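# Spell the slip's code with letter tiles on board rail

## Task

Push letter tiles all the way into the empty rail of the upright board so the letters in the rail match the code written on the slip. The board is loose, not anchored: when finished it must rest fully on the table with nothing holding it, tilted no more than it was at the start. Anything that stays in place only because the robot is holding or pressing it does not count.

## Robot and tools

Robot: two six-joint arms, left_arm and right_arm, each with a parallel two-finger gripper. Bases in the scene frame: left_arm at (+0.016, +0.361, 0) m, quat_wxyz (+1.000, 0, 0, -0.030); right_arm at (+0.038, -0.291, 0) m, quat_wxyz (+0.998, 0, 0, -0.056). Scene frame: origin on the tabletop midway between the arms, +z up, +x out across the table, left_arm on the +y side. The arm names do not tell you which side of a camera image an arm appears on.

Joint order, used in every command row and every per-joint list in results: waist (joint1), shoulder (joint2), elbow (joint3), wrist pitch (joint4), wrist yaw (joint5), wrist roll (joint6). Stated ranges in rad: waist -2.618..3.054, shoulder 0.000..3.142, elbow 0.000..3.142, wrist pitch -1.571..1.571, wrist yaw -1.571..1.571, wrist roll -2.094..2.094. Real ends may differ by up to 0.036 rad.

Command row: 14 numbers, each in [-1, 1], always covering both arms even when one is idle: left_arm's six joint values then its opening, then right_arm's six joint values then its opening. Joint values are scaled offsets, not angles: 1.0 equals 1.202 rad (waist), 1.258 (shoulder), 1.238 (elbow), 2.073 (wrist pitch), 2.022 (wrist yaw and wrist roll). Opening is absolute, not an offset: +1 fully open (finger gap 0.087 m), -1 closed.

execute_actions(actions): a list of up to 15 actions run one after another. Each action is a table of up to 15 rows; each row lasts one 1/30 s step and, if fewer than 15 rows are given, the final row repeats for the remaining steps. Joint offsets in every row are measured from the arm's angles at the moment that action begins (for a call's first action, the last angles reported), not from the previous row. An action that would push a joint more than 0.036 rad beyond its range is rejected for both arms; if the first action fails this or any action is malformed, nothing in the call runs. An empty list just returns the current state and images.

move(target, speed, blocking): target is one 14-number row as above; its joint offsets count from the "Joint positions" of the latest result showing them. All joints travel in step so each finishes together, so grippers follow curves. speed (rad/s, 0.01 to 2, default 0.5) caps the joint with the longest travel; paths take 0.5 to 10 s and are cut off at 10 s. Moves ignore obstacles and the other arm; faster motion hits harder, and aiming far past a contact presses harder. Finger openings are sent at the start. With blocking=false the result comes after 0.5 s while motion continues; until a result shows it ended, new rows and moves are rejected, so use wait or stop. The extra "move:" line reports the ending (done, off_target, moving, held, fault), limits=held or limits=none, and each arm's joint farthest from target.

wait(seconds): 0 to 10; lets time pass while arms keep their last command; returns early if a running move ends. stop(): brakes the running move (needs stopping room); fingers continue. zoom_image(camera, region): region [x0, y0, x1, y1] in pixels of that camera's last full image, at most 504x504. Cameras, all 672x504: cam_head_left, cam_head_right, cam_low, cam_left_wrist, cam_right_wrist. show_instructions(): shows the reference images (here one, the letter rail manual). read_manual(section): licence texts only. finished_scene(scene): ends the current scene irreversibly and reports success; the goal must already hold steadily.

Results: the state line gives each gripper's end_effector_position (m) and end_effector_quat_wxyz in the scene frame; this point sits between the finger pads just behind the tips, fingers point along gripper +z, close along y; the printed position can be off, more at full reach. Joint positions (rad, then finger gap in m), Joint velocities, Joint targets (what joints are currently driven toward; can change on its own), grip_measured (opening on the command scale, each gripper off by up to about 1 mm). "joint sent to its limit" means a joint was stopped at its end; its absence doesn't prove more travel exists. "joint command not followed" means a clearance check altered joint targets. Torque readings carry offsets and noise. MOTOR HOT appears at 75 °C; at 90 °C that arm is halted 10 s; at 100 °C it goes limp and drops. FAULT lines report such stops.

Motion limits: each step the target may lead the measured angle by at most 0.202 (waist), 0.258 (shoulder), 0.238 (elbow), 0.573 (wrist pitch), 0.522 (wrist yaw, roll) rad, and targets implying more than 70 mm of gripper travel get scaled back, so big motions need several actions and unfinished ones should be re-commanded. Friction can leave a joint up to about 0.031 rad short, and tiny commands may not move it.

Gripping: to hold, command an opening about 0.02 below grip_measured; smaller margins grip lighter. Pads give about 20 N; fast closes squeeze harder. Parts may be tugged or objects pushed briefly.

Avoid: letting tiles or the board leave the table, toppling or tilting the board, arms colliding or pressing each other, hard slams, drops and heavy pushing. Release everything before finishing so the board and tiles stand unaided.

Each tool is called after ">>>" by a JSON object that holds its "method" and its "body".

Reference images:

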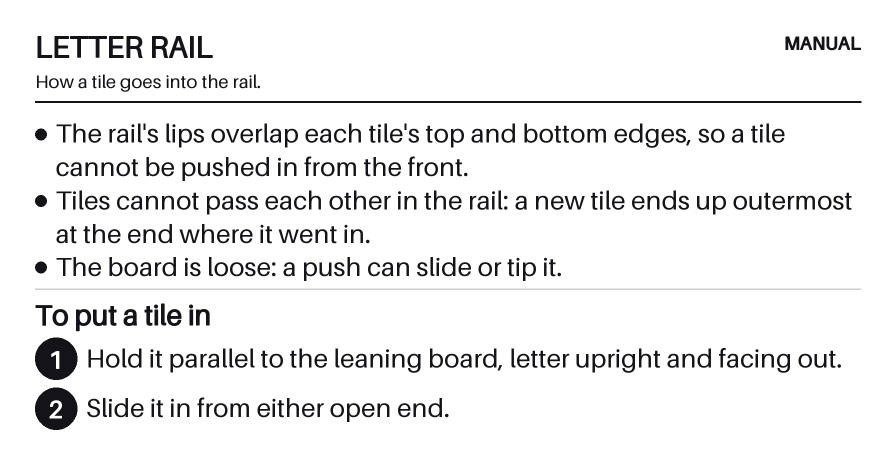

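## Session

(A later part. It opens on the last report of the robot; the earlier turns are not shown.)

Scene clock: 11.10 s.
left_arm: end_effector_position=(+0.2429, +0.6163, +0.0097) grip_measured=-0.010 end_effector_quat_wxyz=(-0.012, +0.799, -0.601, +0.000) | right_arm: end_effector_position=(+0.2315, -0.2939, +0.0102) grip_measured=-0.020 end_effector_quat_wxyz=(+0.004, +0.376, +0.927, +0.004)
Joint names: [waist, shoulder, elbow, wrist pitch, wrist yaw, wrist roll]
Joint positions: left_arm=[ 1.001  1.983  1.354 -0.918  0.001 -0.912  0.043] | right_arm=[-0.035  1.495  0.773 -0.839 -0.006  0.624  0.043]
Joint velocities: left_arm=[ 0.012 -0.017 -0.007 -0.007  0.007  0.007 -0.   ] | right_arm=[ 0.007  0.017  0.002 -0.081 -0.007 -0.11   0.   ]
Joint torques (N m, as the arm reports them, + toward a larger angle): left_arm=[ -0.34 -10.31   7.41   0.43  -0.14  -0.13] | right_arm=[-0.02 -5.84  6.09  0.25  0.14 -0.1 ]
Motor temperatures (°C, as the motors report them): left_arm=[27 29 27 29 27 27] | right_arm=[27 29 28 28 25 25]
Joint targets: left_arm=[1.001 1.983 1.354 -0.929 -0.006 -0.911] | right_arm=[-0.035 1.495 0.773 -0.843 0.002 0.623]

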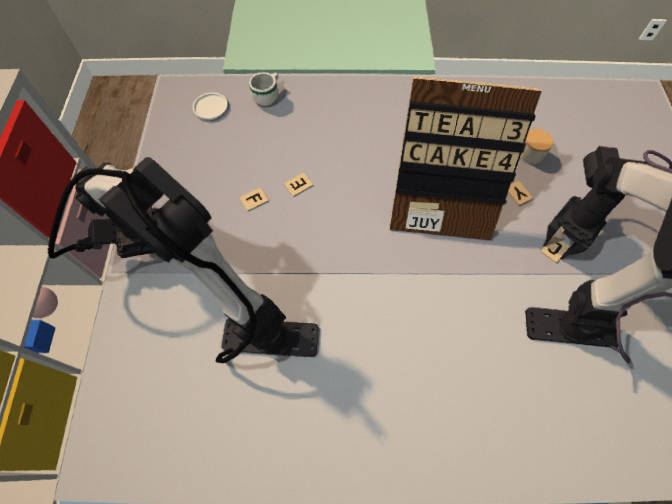

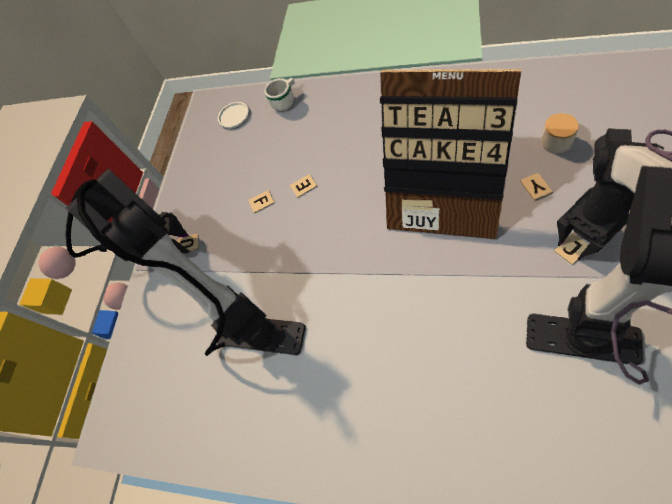

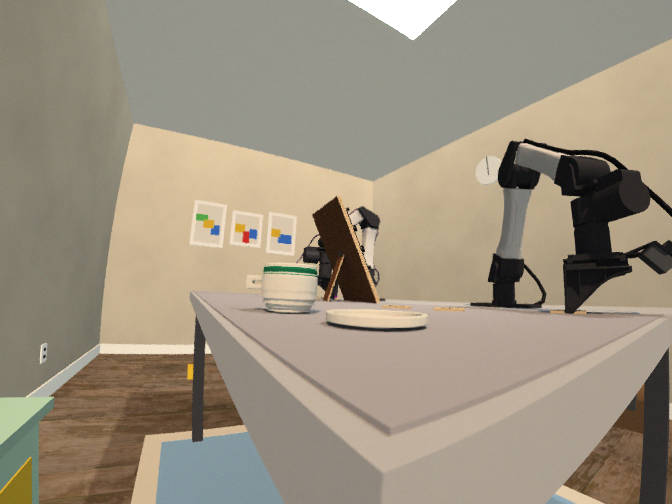

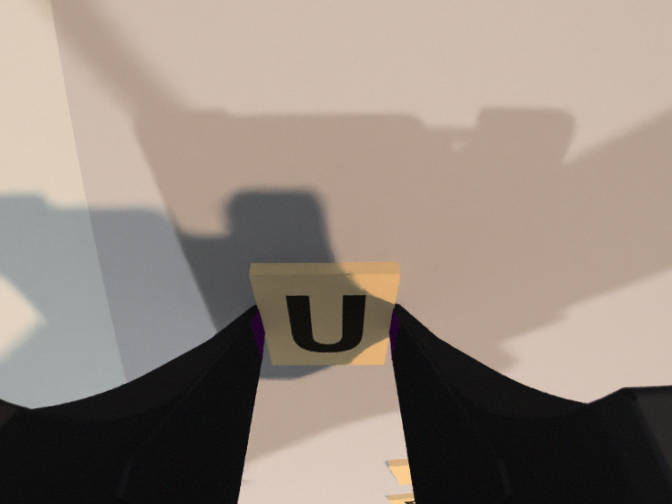

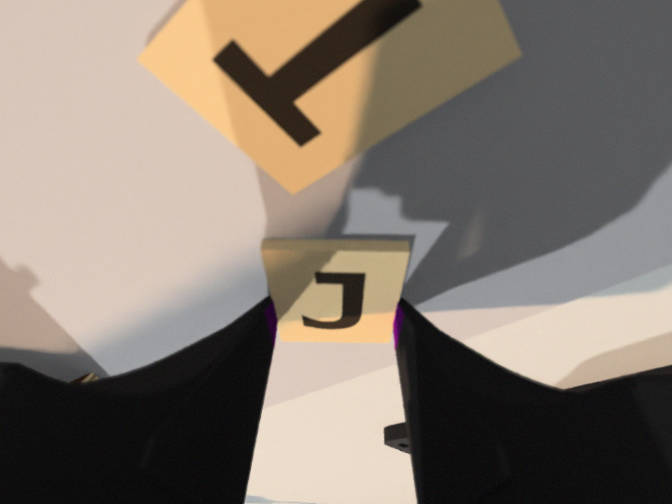

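>>> {"method": "move", "body": {"target": [-0.3,-0.536,-0.3,0.2,0,0.27,-0.12,0,-0.43,-0.07,-0.21,0,0.49,-0.12], "speed": 1}}

>>> {"method": "move", "body": {"target": [-0.6,0,-0.28,0.32,-0.39,0,-0.12,1,0,0,0,0,0,-0.12], "speed": 1.3}}

Scene clock: 13.70 s.
left_arm: end_effector_position=(+0.3143, +0.5423, +0.1434) grip_measured=-0.010 end_effector_quat_wxyz=(+0.367, -0.429, +0.824, +0.040) | right_arm: end_effector_position=(+0.1776, -0.2685, +0.0764) grip_measured=-0.020 end_effector_quat_wxyz=(+0.014, +0.768, +0.641, +0.016)
Joint names: [waist, shoulder, elbow, wrist pitch, wrist yaw, wrist roll]
Joint positions: left_arm=[ 0.649  1.318  1.008 -0.505  0.001 -0.371  0.043] | right_arm=[-0.035  0.97   0.706 -1.264 -0.006  1.604  0.043]
Joint velocities: left_arm=[ 0.027 -0.007 -0.012  0.007 -0.081  0.022 -0.   ] | right_arm=[-0.012  0.002 -0.012 -0.007  0.007  0.007 -0.   ]
Joint torques (N m, as the arm reports them, + toward a larger angle): left_arm=[-1.   -6.15  6.81  1.91 -0.02 -0.06] | right_arm=[-0.07 -2.56  5.04  0.24  0.09 -0.02]
Motor temperatures (°C, as the motors report them): left_arm=[27 29 27 29 27 27] | right_arm=[27 29 28 28 25 25]
Joint targets: left_arm=[0.640 1.309 0.983 -0.503 0.001 -0.366] | right_arm=[-0.035 0.954 0.686 -1.274 -0.005 1.614]
move: off_target (left_arm); limits=none; left_arm: farthest joint: the elbow, 0.026 radians from its target (0.371 radians at the start); right_arm: farthest joint: the elbow, 0.020 radians from its target (0.087 radians at the start)

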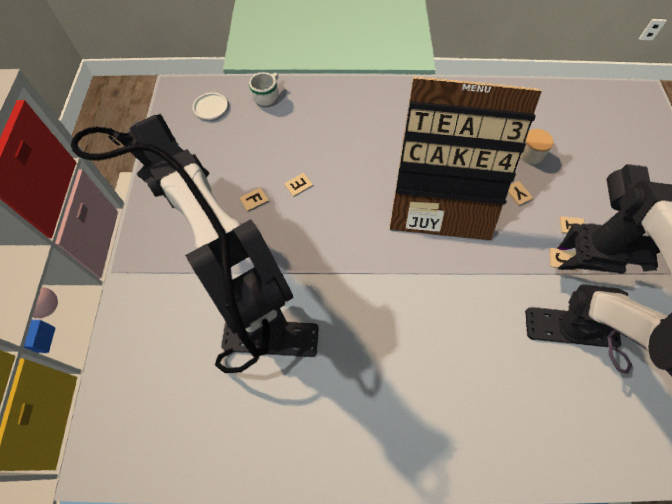

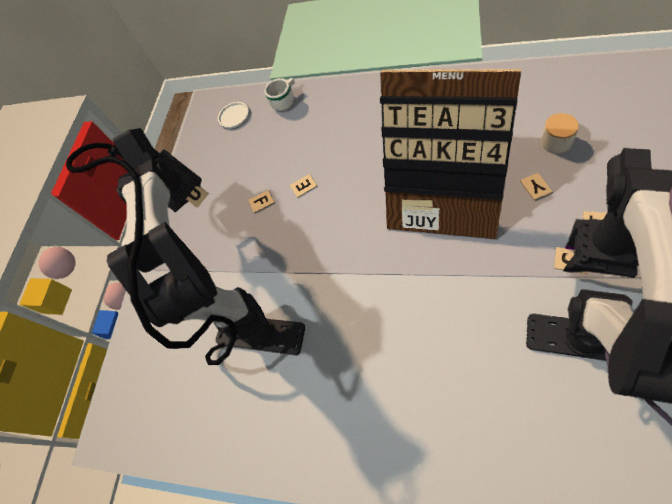

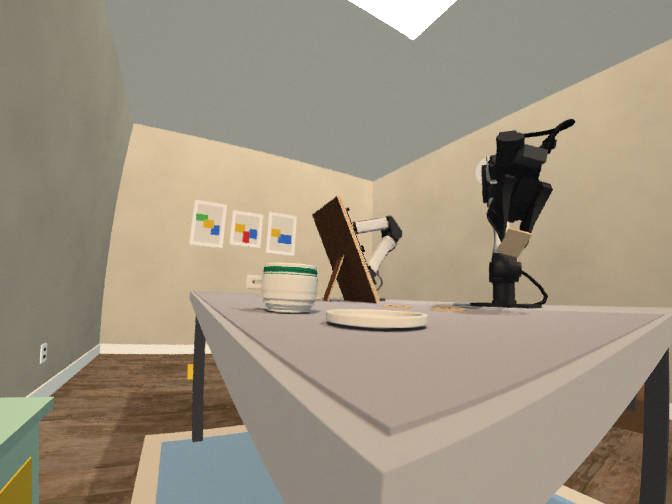

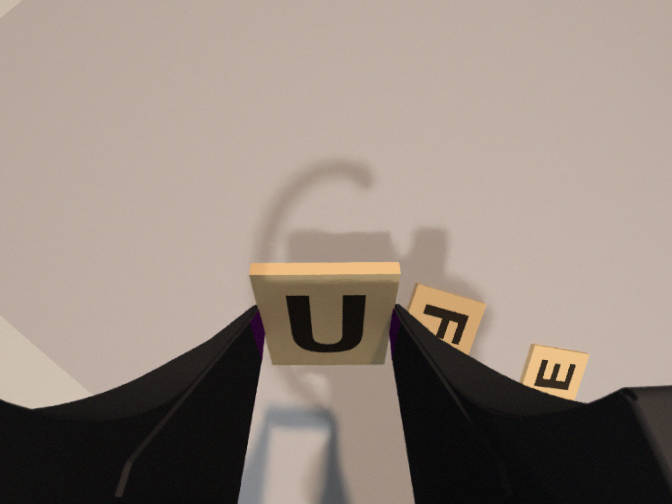

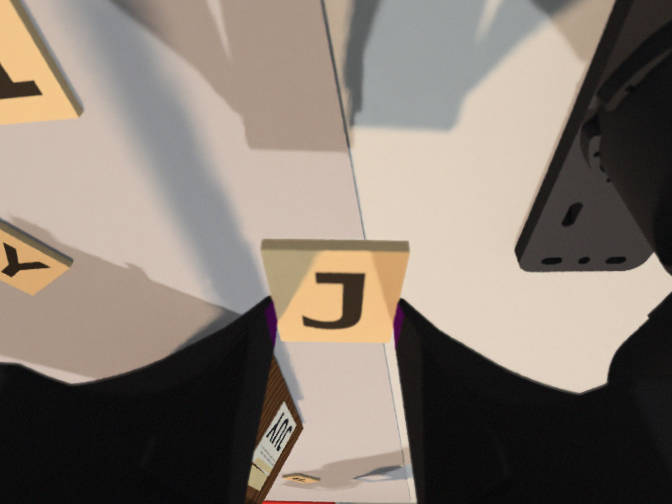

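Scene clock: 15.60 s.
left_arm: end_effector_position=(+0.3831, +0.4289, +0.1423) grip_measured=-0.010 end_effector_quat_wxyz=(+0.546, -0.293, +0.760, +0.195) | right_arm: end_effector_position=(+0.0689, -0.1528, +0.0762) grip_measured=-0.020 end_effector_quat_wxyz=(+0.004, +0.275, +0.961, +0.021)
Joint names: [waist, shoulder, elbow, wrist pitch, wrist yaw, wrist roll]
Joint positions: left_arm=[-0.063  1.318  0.687  0.156 -0.775 -0.371  0.043] | right_arm=[ 1.158  0.97   0.706 -1.264 -0.003  1.604  0.043]
Joint velocities: left_arm=[ 0.012 -0.012 -0.002 -0.051 -0.007 -0.081 -0.   ] | right_arm=[ 0.007 -0.002 -0.012 -0.051 -0.081 -0.037 -0.   ]
Joint torques (N m, as the arm reports them, + toward a larger angle): left_arm=[-0.97 -5.08  6.53  2.02 -0.33 -0.14] | right_arm=[ 0.95 -1.21  6.78  0.26  0.   -0.08]
Motor temperatures (°C, as the motors report them): left_arm=[27 29 27 29 27 27] | right_arm=[27 29 29 28 25 25]
Joint targets: left_arm=[-0.072 1.318 0.662 0.158 -0.787 -0.371] | right_arm=[1.167 0.970 0.706 -1.264 -0.006 1.604]
move: off_target (left_arm); limits=none; left_arm: farthest joint: the elbow, 0.025 radians from its target (0.347 radians at the start); right_arm: farthest joint: the waist, 0.009 radians from its target (1.202 radians at the start)

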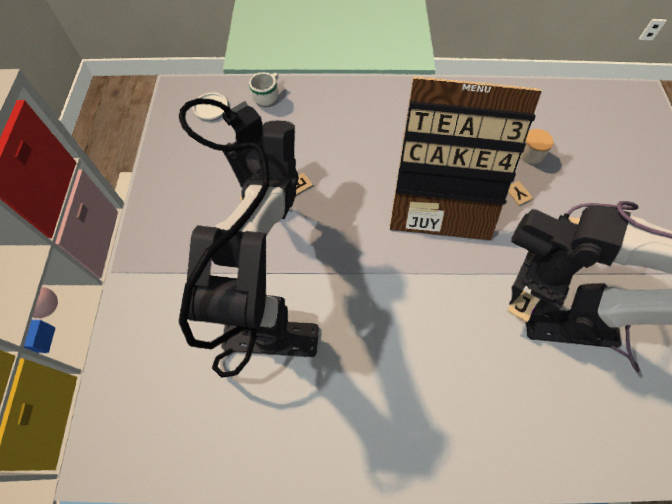

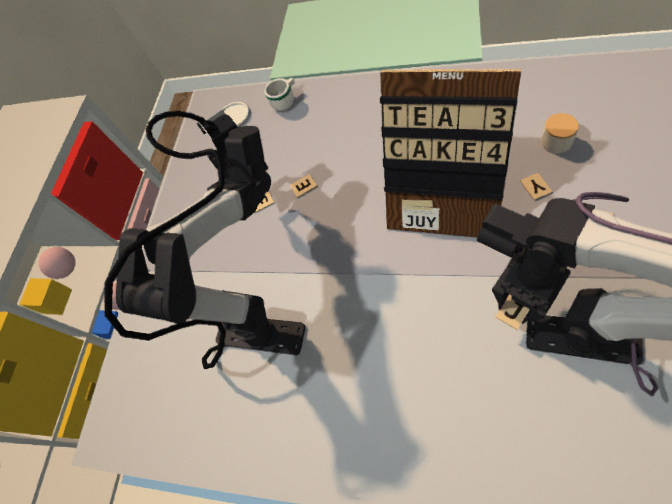

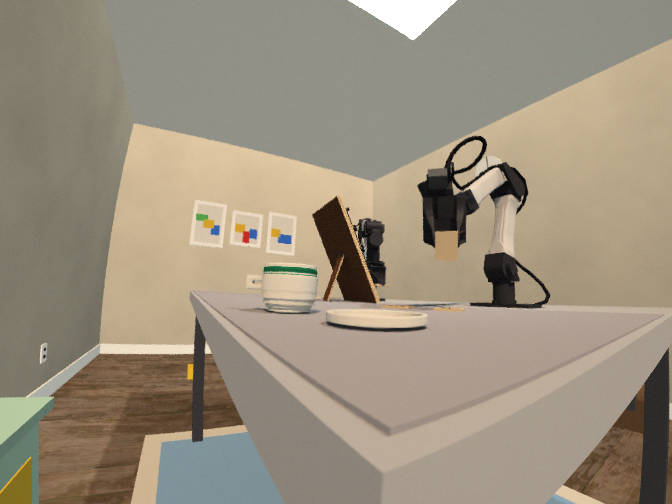

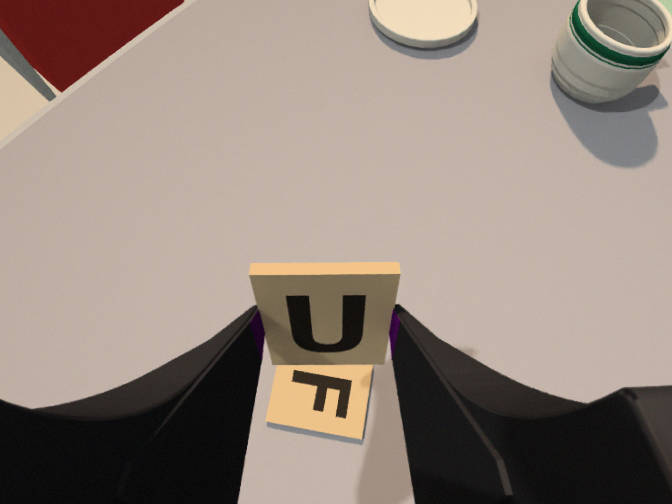

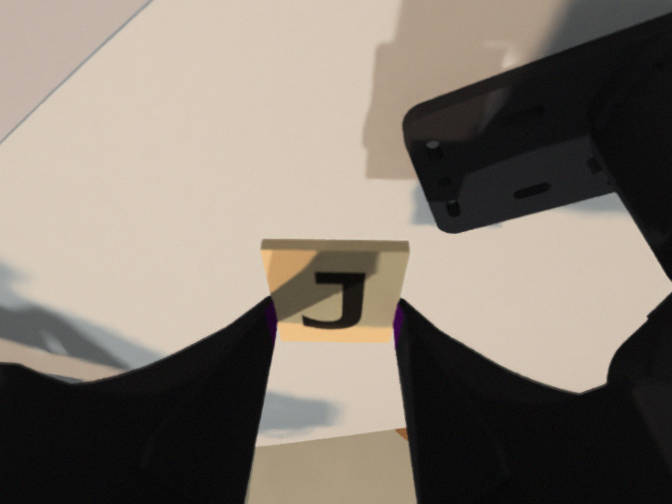

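>>> {"method": "move", "body": {"target": [-0.4,0,-0.04,0,0,0,-0.12,0.25,0.655,0.315,0.19,0,0.1,-0.12], "speed": 0.9}}

>>> {"method": "move", "body": {"target": [0,0,0,0,0,0,-0.12,0,0.022,-0.025,0.012,0,0,-0.12]}}

Scene clock: 17.33 s.
left_arm: end_effector_position=(+0.3693, +0.2574, +0.1331) grip_measured=-0.010 end_effector_quat_wxyz=(+0.570, -0.103, +0.812, +0.068) | right_arm: end_effector_position=(+0.0688, +0.0200, +0.0119) grip_measured=-0.020 end_effector_quat_wxyz=(-0.001, +0.227, +0.974, -0.001)
Joint names: [waist, shoulder, elbow, wrist pitch, wrist yaw, wrist roll]
Joint positions: left_arm=[-0.535  1.318  0.663  0.159 -0.775 -0.371  0.043] | right_arm=[ 1.451  1.778  1.084 -0.879 -0.003  1.796  0.043]
Joint velocities: left_arm=[ 0.002 -0.012  0.012 -0.051  0.022  0.022  0.   ] | right_arm=[-0.002 -0.002 -0.012  0.066 -0.066 -0.051 -0.001]
Joint torques (N m, as the arm reports them, + toward a larger angle): left_arm=[-0.95 -5.01  6.39  1.97 -0.22 -0.15] | right_arm=[ 0.94 -7.3   7.17  0.27  0.03  0.  ]
Motor temperatures (°C, as the motors report them): left_arm=[27 29 27 30 27 27] | right_arm=[27 30 29 28 25 25]
Joint targets: left_arm=[-0.544 1.318 0.637 0.156 -0.775 -0.371] | right_arm=[1.458 1.794 1.097 -0.870 -0.003 1.807]
move: off_target (left_arm); limits=none; left_arm: farthest joint: the elbow, 0.025 radians from its target (0.049 radians at the start); right_arm: farthest joint: the shoulder, 0.016 radians from its target (0.824 radians at the start)

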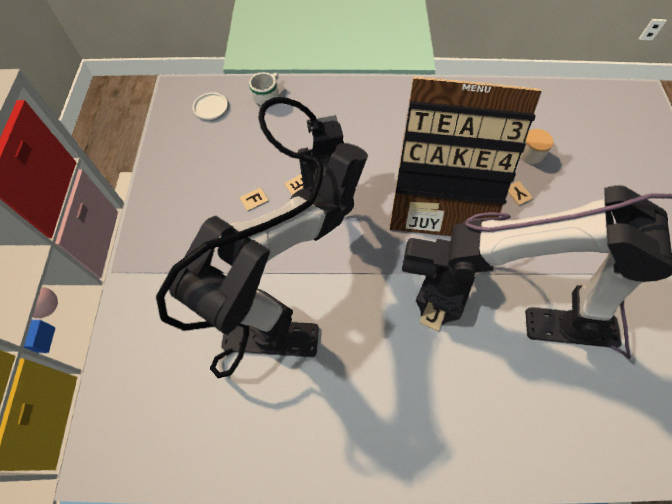

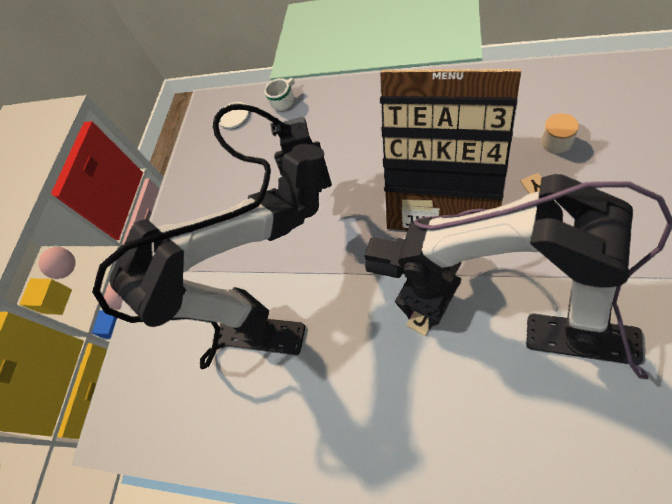

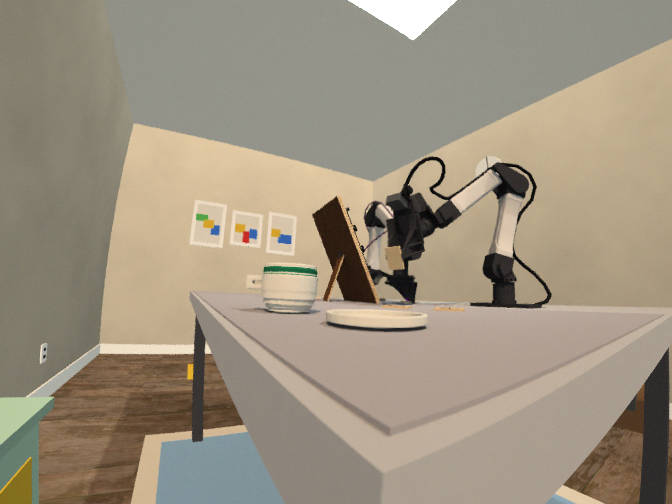

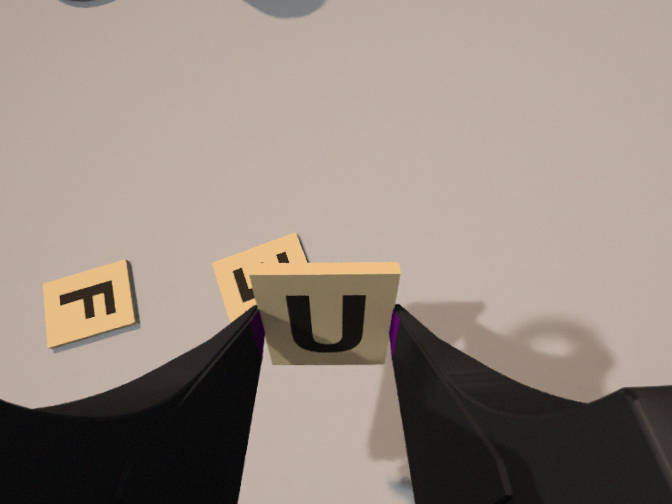

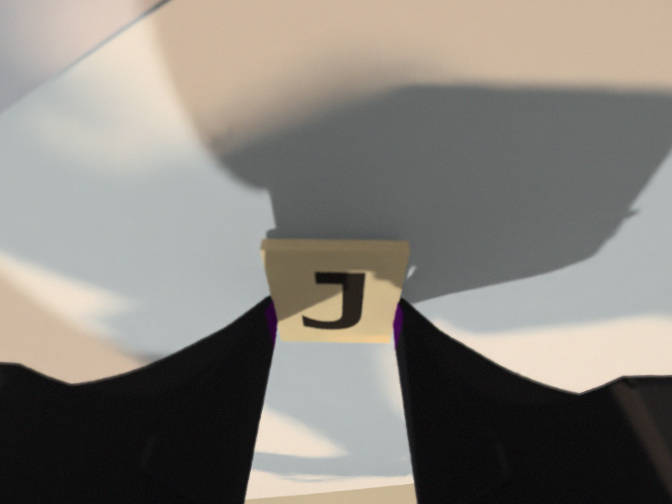

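Scene clock: 18.03 s.
left_arm: end_effector_position=(+0.3693, +0.2574, +0.1331) grip_measured=-0.010 end_effector_quat_wxyz=(+0.570, -0.103, +0.812, +0.068) | right_arm: end_effector_position=(+0.0690, +0.0207, +0.0103) grip_measured=-0.020 end_effector_quat_wxyz=(-0.001, +0.227, +0.974, +0.002)
Joint names: [waist, shoulder, elbow, wrist pitch, wrist yaw, wrist roll]
Joint positions: left_arm=[-0.535  1.318  0.663  0.159 -0.775 -0.371  0.043] | right_arm=[ 1.451  1.778  1.077 -0.866 -0.003  1.796  0.043]
Joint velocities: left_arm=[-0.007 -0.002  0.012 -0.022  0.037 -0.051  0.001] | right_arm=[ 0.012 -0.002  0.002  0.007 -0.007 -0.022 -0.   ]
Joint torques (N m, as the arm reports them, + toward a larger angle): left_arm=[-0.35 -5.01  8.88  2.   -0.22 -0.15] | right_arm=[-0.09 -6.21  4.15  0.29  0.09 -0.1 ]
Motor temperatures (°C, as the motors report them): left_arm=[27 29 27 30 27 27] | right_arm=[27 30 29 28 25 25]
Joint targets: left_arm=[-0.535 1.318 0.663 0.159 -0.775 -0.371] | right_arm=[1.451 1.806 1.053 -0.855 -0.003 1.796]
move: off_target (right_arm); limits=none; left_arm: farthest joint: the waist, 0.000 radians from its target (0.000 radians at the start); right_arm: farthest joint: the shoulder, 0.028 radians from its target (0.028 radians at the start)

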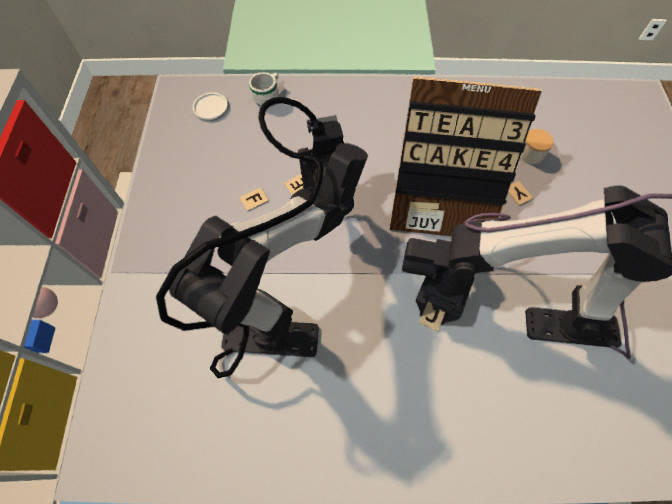

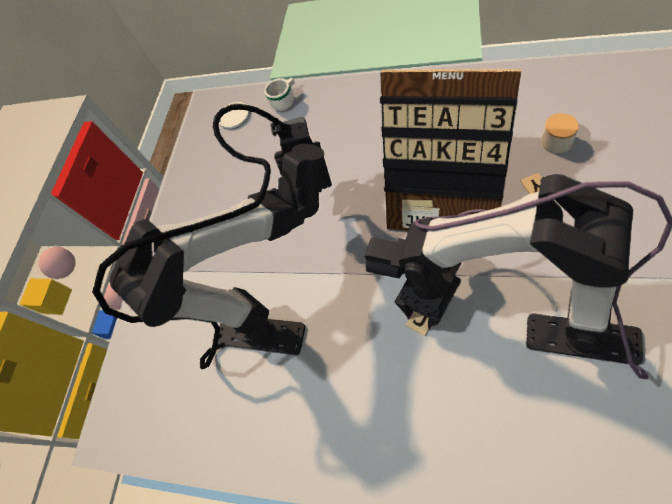

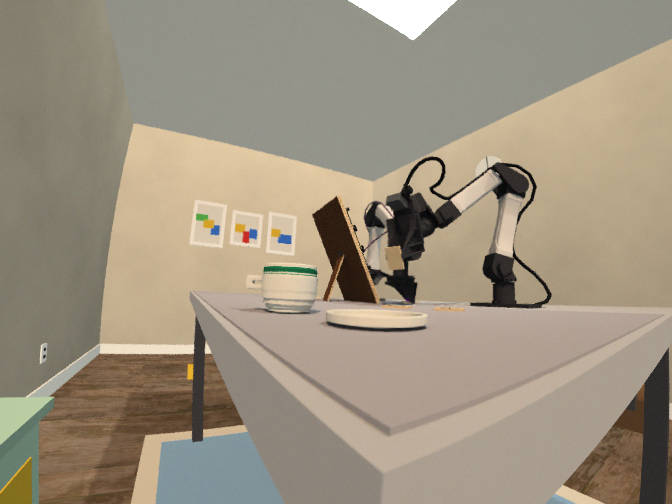

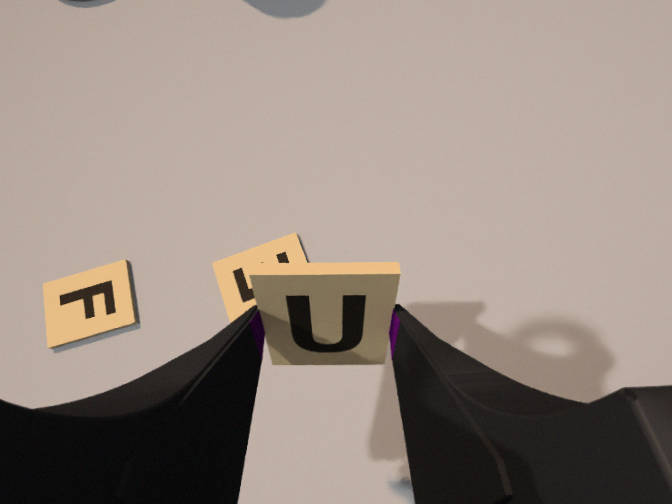

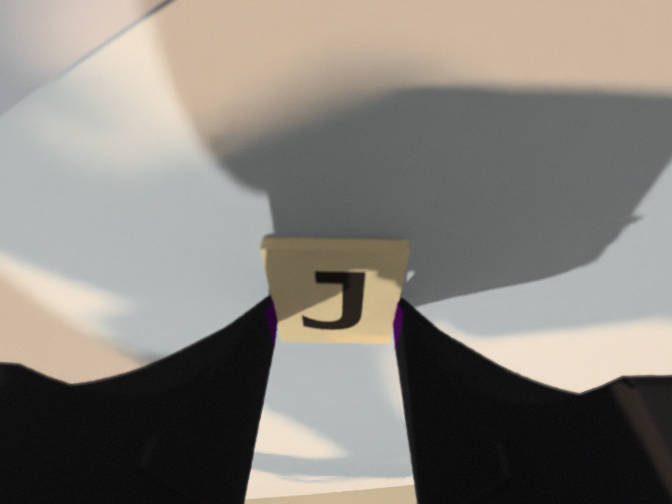

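J is at about (.075,.018), with its top at azimuth −.457.

>>> {"method": "move", "body": {"target": [0,0,0,0,0,0,-0.12,0,-0.05,0.07,-0.06,0,0,1]}}

>>> {"method": "move", "body": {"target": [-0.29,0.016,0,0,-0.008,0,-0.12,-0.25,-0.62,-0.37,-0.14,0,0,1], "speed": 1}}

Scene clock: 19.23 s.
left_arm: end_effector_position=(+0.3693, +0.2574, +0.1331) grip_measured=-0.010 end_effector_quat_wxyz=(+0.570, -0.103, +0.812, +0.068) | right_arm: end_effector_position=(+0.0690, +0.0241, +0.0442) grip_measured=+0.995 end_effector_quat_wxyz=(-0.004, +0.226, +0.974, +0.011)
Joint names: [waist, shoulder, elbow, wrist pitch, wrist yaw, wrist roll]
Joint positions: left_arm=[-0.535  1.318  0.663  0.159 -0.775 -0.371  0.043] | right_arm=[ 1.451  1.723  1.155 -0.98  -0.007  1.796  0.087]
Joint velocities: left_arm=[-0.012  0.012 -0.032  0.081 -0.022  0.051  0.   ] | right_arm=[ 0.007  0.002 -0.002 -0.066 -0.007 -0.007  0.   ]
Joint torques (N m, as the arm reports them, + toward a larger angle): left_arm=[-0.35 -5.05  8.91  1.99 -0.21 -0.15] | right_arm=[ 0.04 -9.42  7.18  0.14  0.15 -0.09]
Motor temperatures (°C, as the motors report them): left_arm=[27 30 27 30 27 27] | right_arm=[27 30 29 28 25 25]
Joint targets: left_arm=[-0.535 1.318 0.663 0.159 -0.775 -0.371] | right_arm=[1.451 1.715 1.164 -0.990 -0.003 1.796]
move: done; limits=none; left_arm: farthest joint: the waist, 0.000 radians from its target (0.000 radians at the start); right_arm: farthest joint: the wrist pitch, 0.010 radians from its target (0.124 radians at the start)

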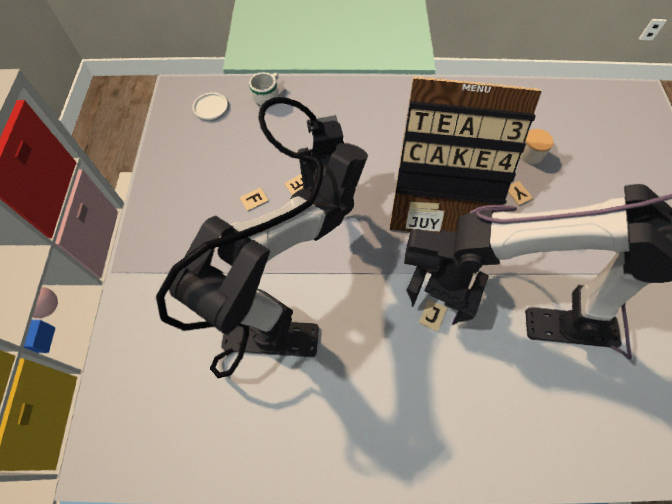

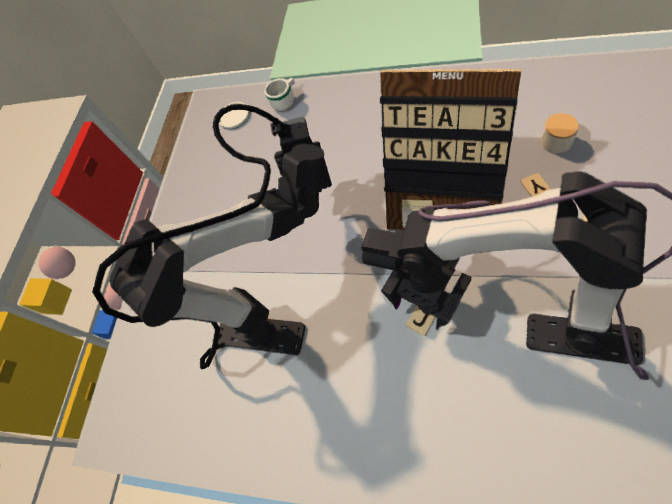

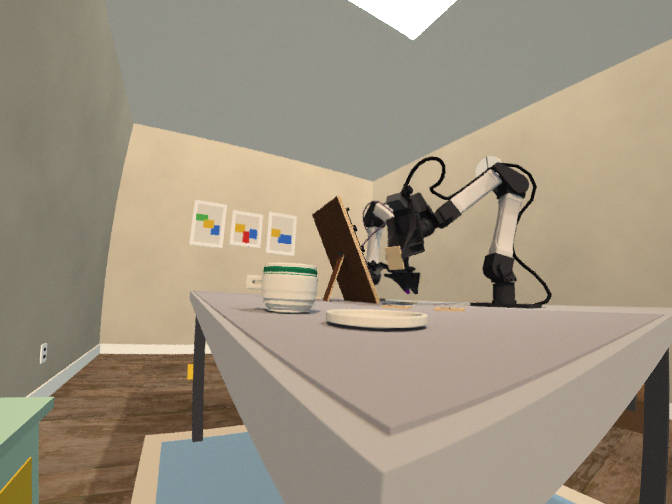

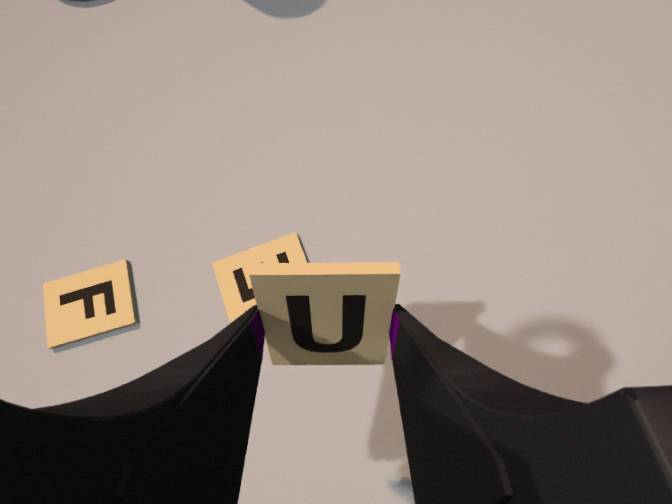

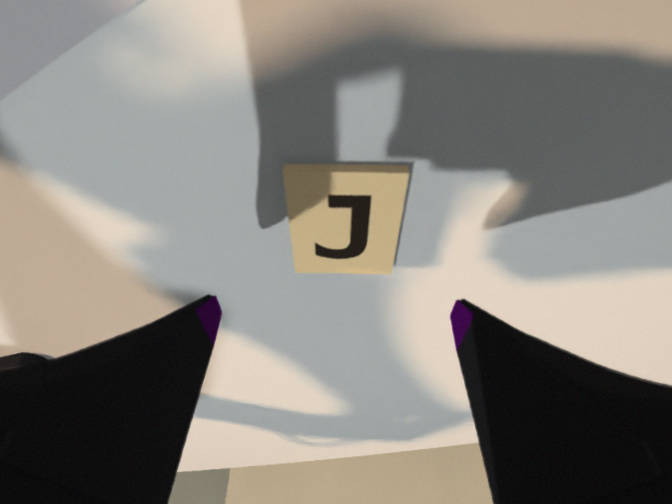

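Scene clock: 20.50 s.
left_arm: end_effector_position=(+0.3148, +0.1465, +0.1334) grip_measured=-0.010 end_effector_quat_wxyz=(+0.574, +0.034, +0.818, -0.028) | right_arm: end_effector_position=(+0.0786, -0.1322, +0.0839) grip_measured=+0.995 end_effector_quat_wxyz=(+0.003, +0.359, +0.932, +0.046)
Joint names: [waist, shoulder, elbow, wrist pitch, wrist yaw, wrist roll]
Joint positions: left_arm=[-0.874  1.318  0.663  0.159 -0.779 -0.371  0.043] | right_arm=[ 1.172  0.986  0.737 -1.23  -0.007  1.796  0.087]
Joint velocities: left_arm=[-0.017  0.012 -0.007 -0.022 -0.037 -0.037  0.   ] | right_arm=[-0.007  0.002  0.007 -0.037  0.037 -0.022  0.   ]
Joint torques (N m, as the arm reports them, + toward a larger angle): left_arm=[-1.02 -3.43  8.87  2.   -0.34 -0.14] | right_arm=[ 0.31 -0.27  7.19  0.39  0.12 -0.1 ]
Motor temperatures (°C, as the motors report them): left_arm=[27 29 28 30 27 27] | right_arm=[27 30 29 28 25 25]
Joint targets: left_arm=[-0.884 1.338 0.663 0.159 -0.792 -0.371] | right_arm=[1.174 0.996 0.741 -1.222 -0.008 1.796]
move: held (right_arm); limits=held; held on 10 of 38 steps (right_arm), including the last (right_arm); left_arm: farthest joint: the shoulder, 0.020 radians from its target (0.020 radians at the start); right_arm: farthest joint: the shoulder, 0.043 radians from its target (0.780 radians at the start)
joint command not followed: on one or more control steps a check withheld the commanded joint targets of the right arm, and it was not sent them on those steps. On the call's last step the targets were still withheld.
cause: the commanded joint targets would bring two parts of the arm too close to each other (its upper arm (the part past the shoulder) and its fingers, with the joints along the arm from the elbow to the wrist roll between them); next, command targets that bring no two parts of the arm closer together.

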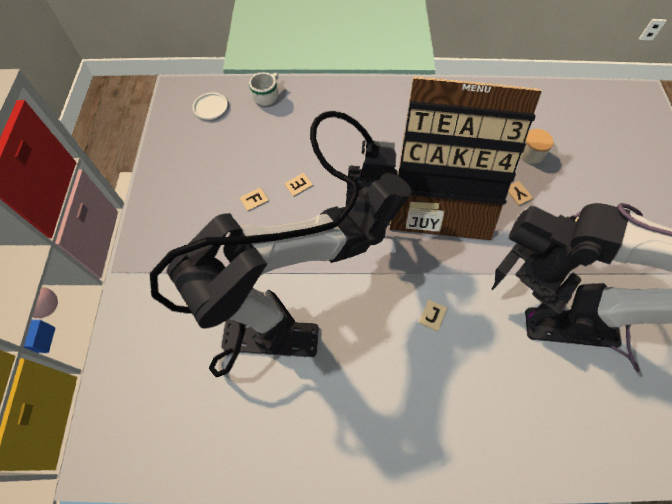

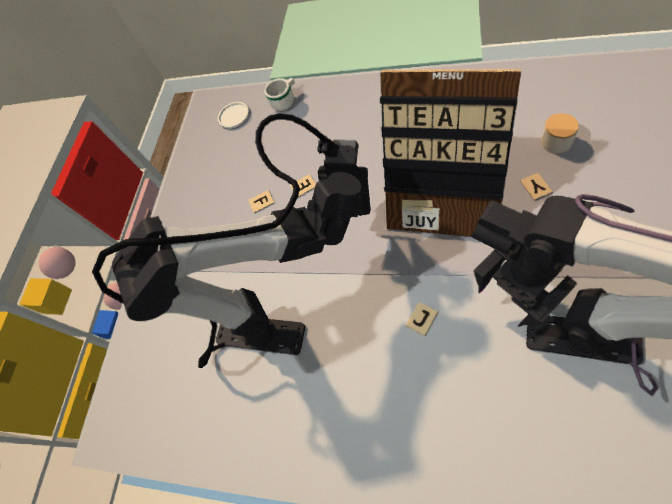

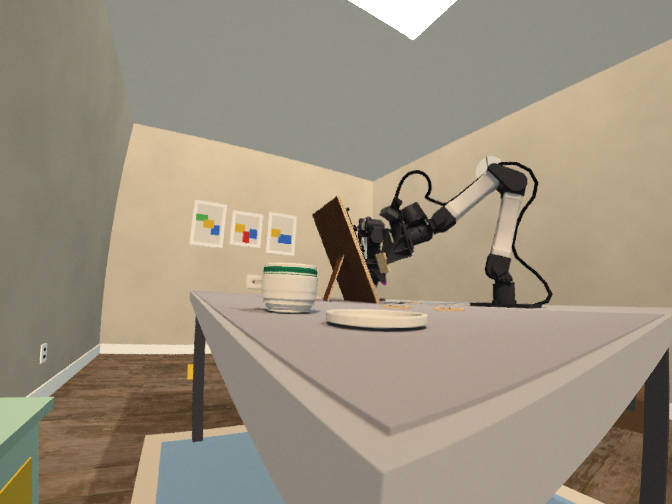

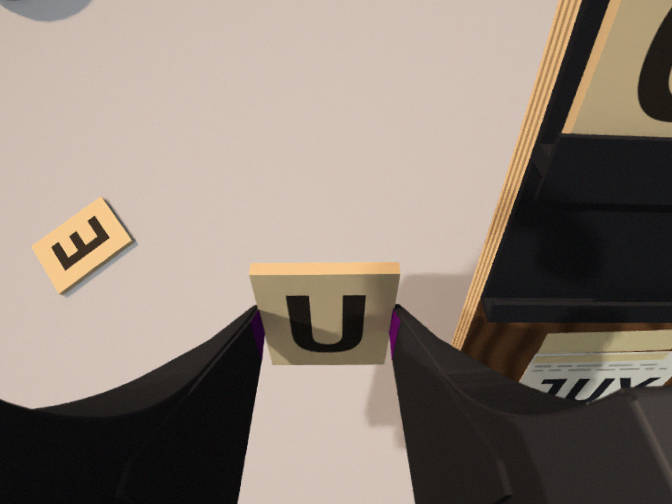

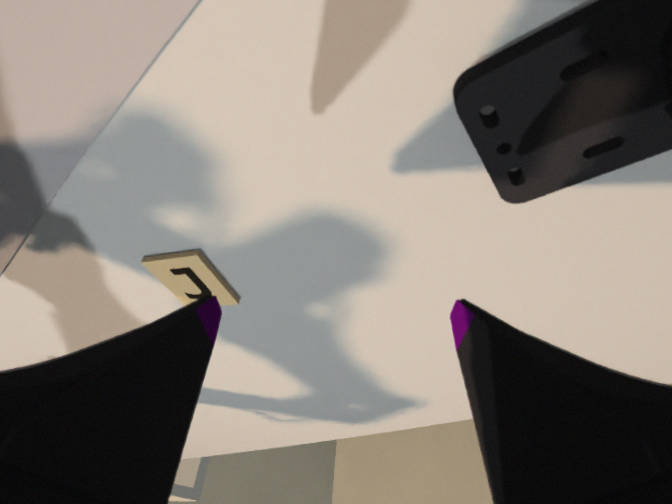

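>>> {"method": "zoom_image", "body": {"camera": "cam_low", "region": [320,190,430,310]}}

>>> {"method": "zoom_image", "body": {"camera": "cam_left_wrist", "region": [372,100,672,400]}}

Region (320, 190, 430, 310) of cam_low's 672x504 image, scaled by 4.200, with more detail than that image has; it fills the left 462 columns of this view, and the rest is white.

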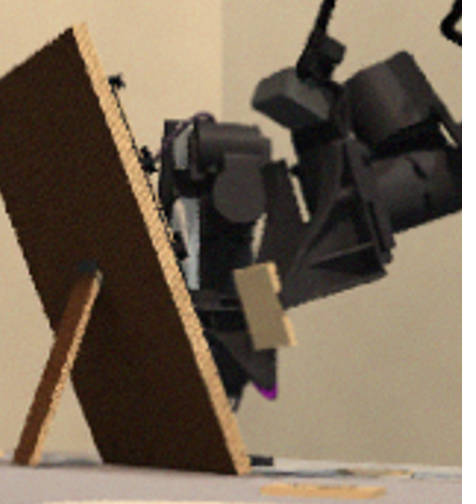

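Region (372, 100, 672, 400) of cam_left_wrist's 672x504 image, scaled by 1.680, with more detail than that image has.

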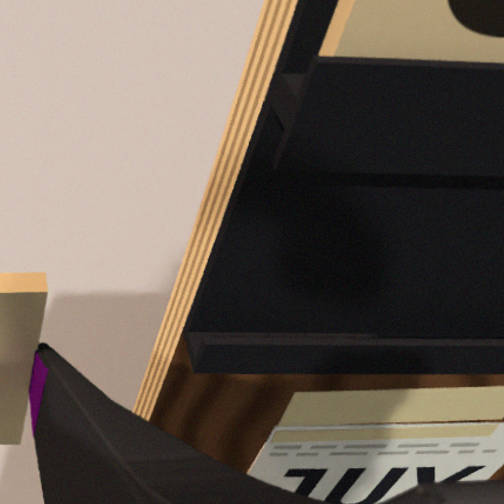

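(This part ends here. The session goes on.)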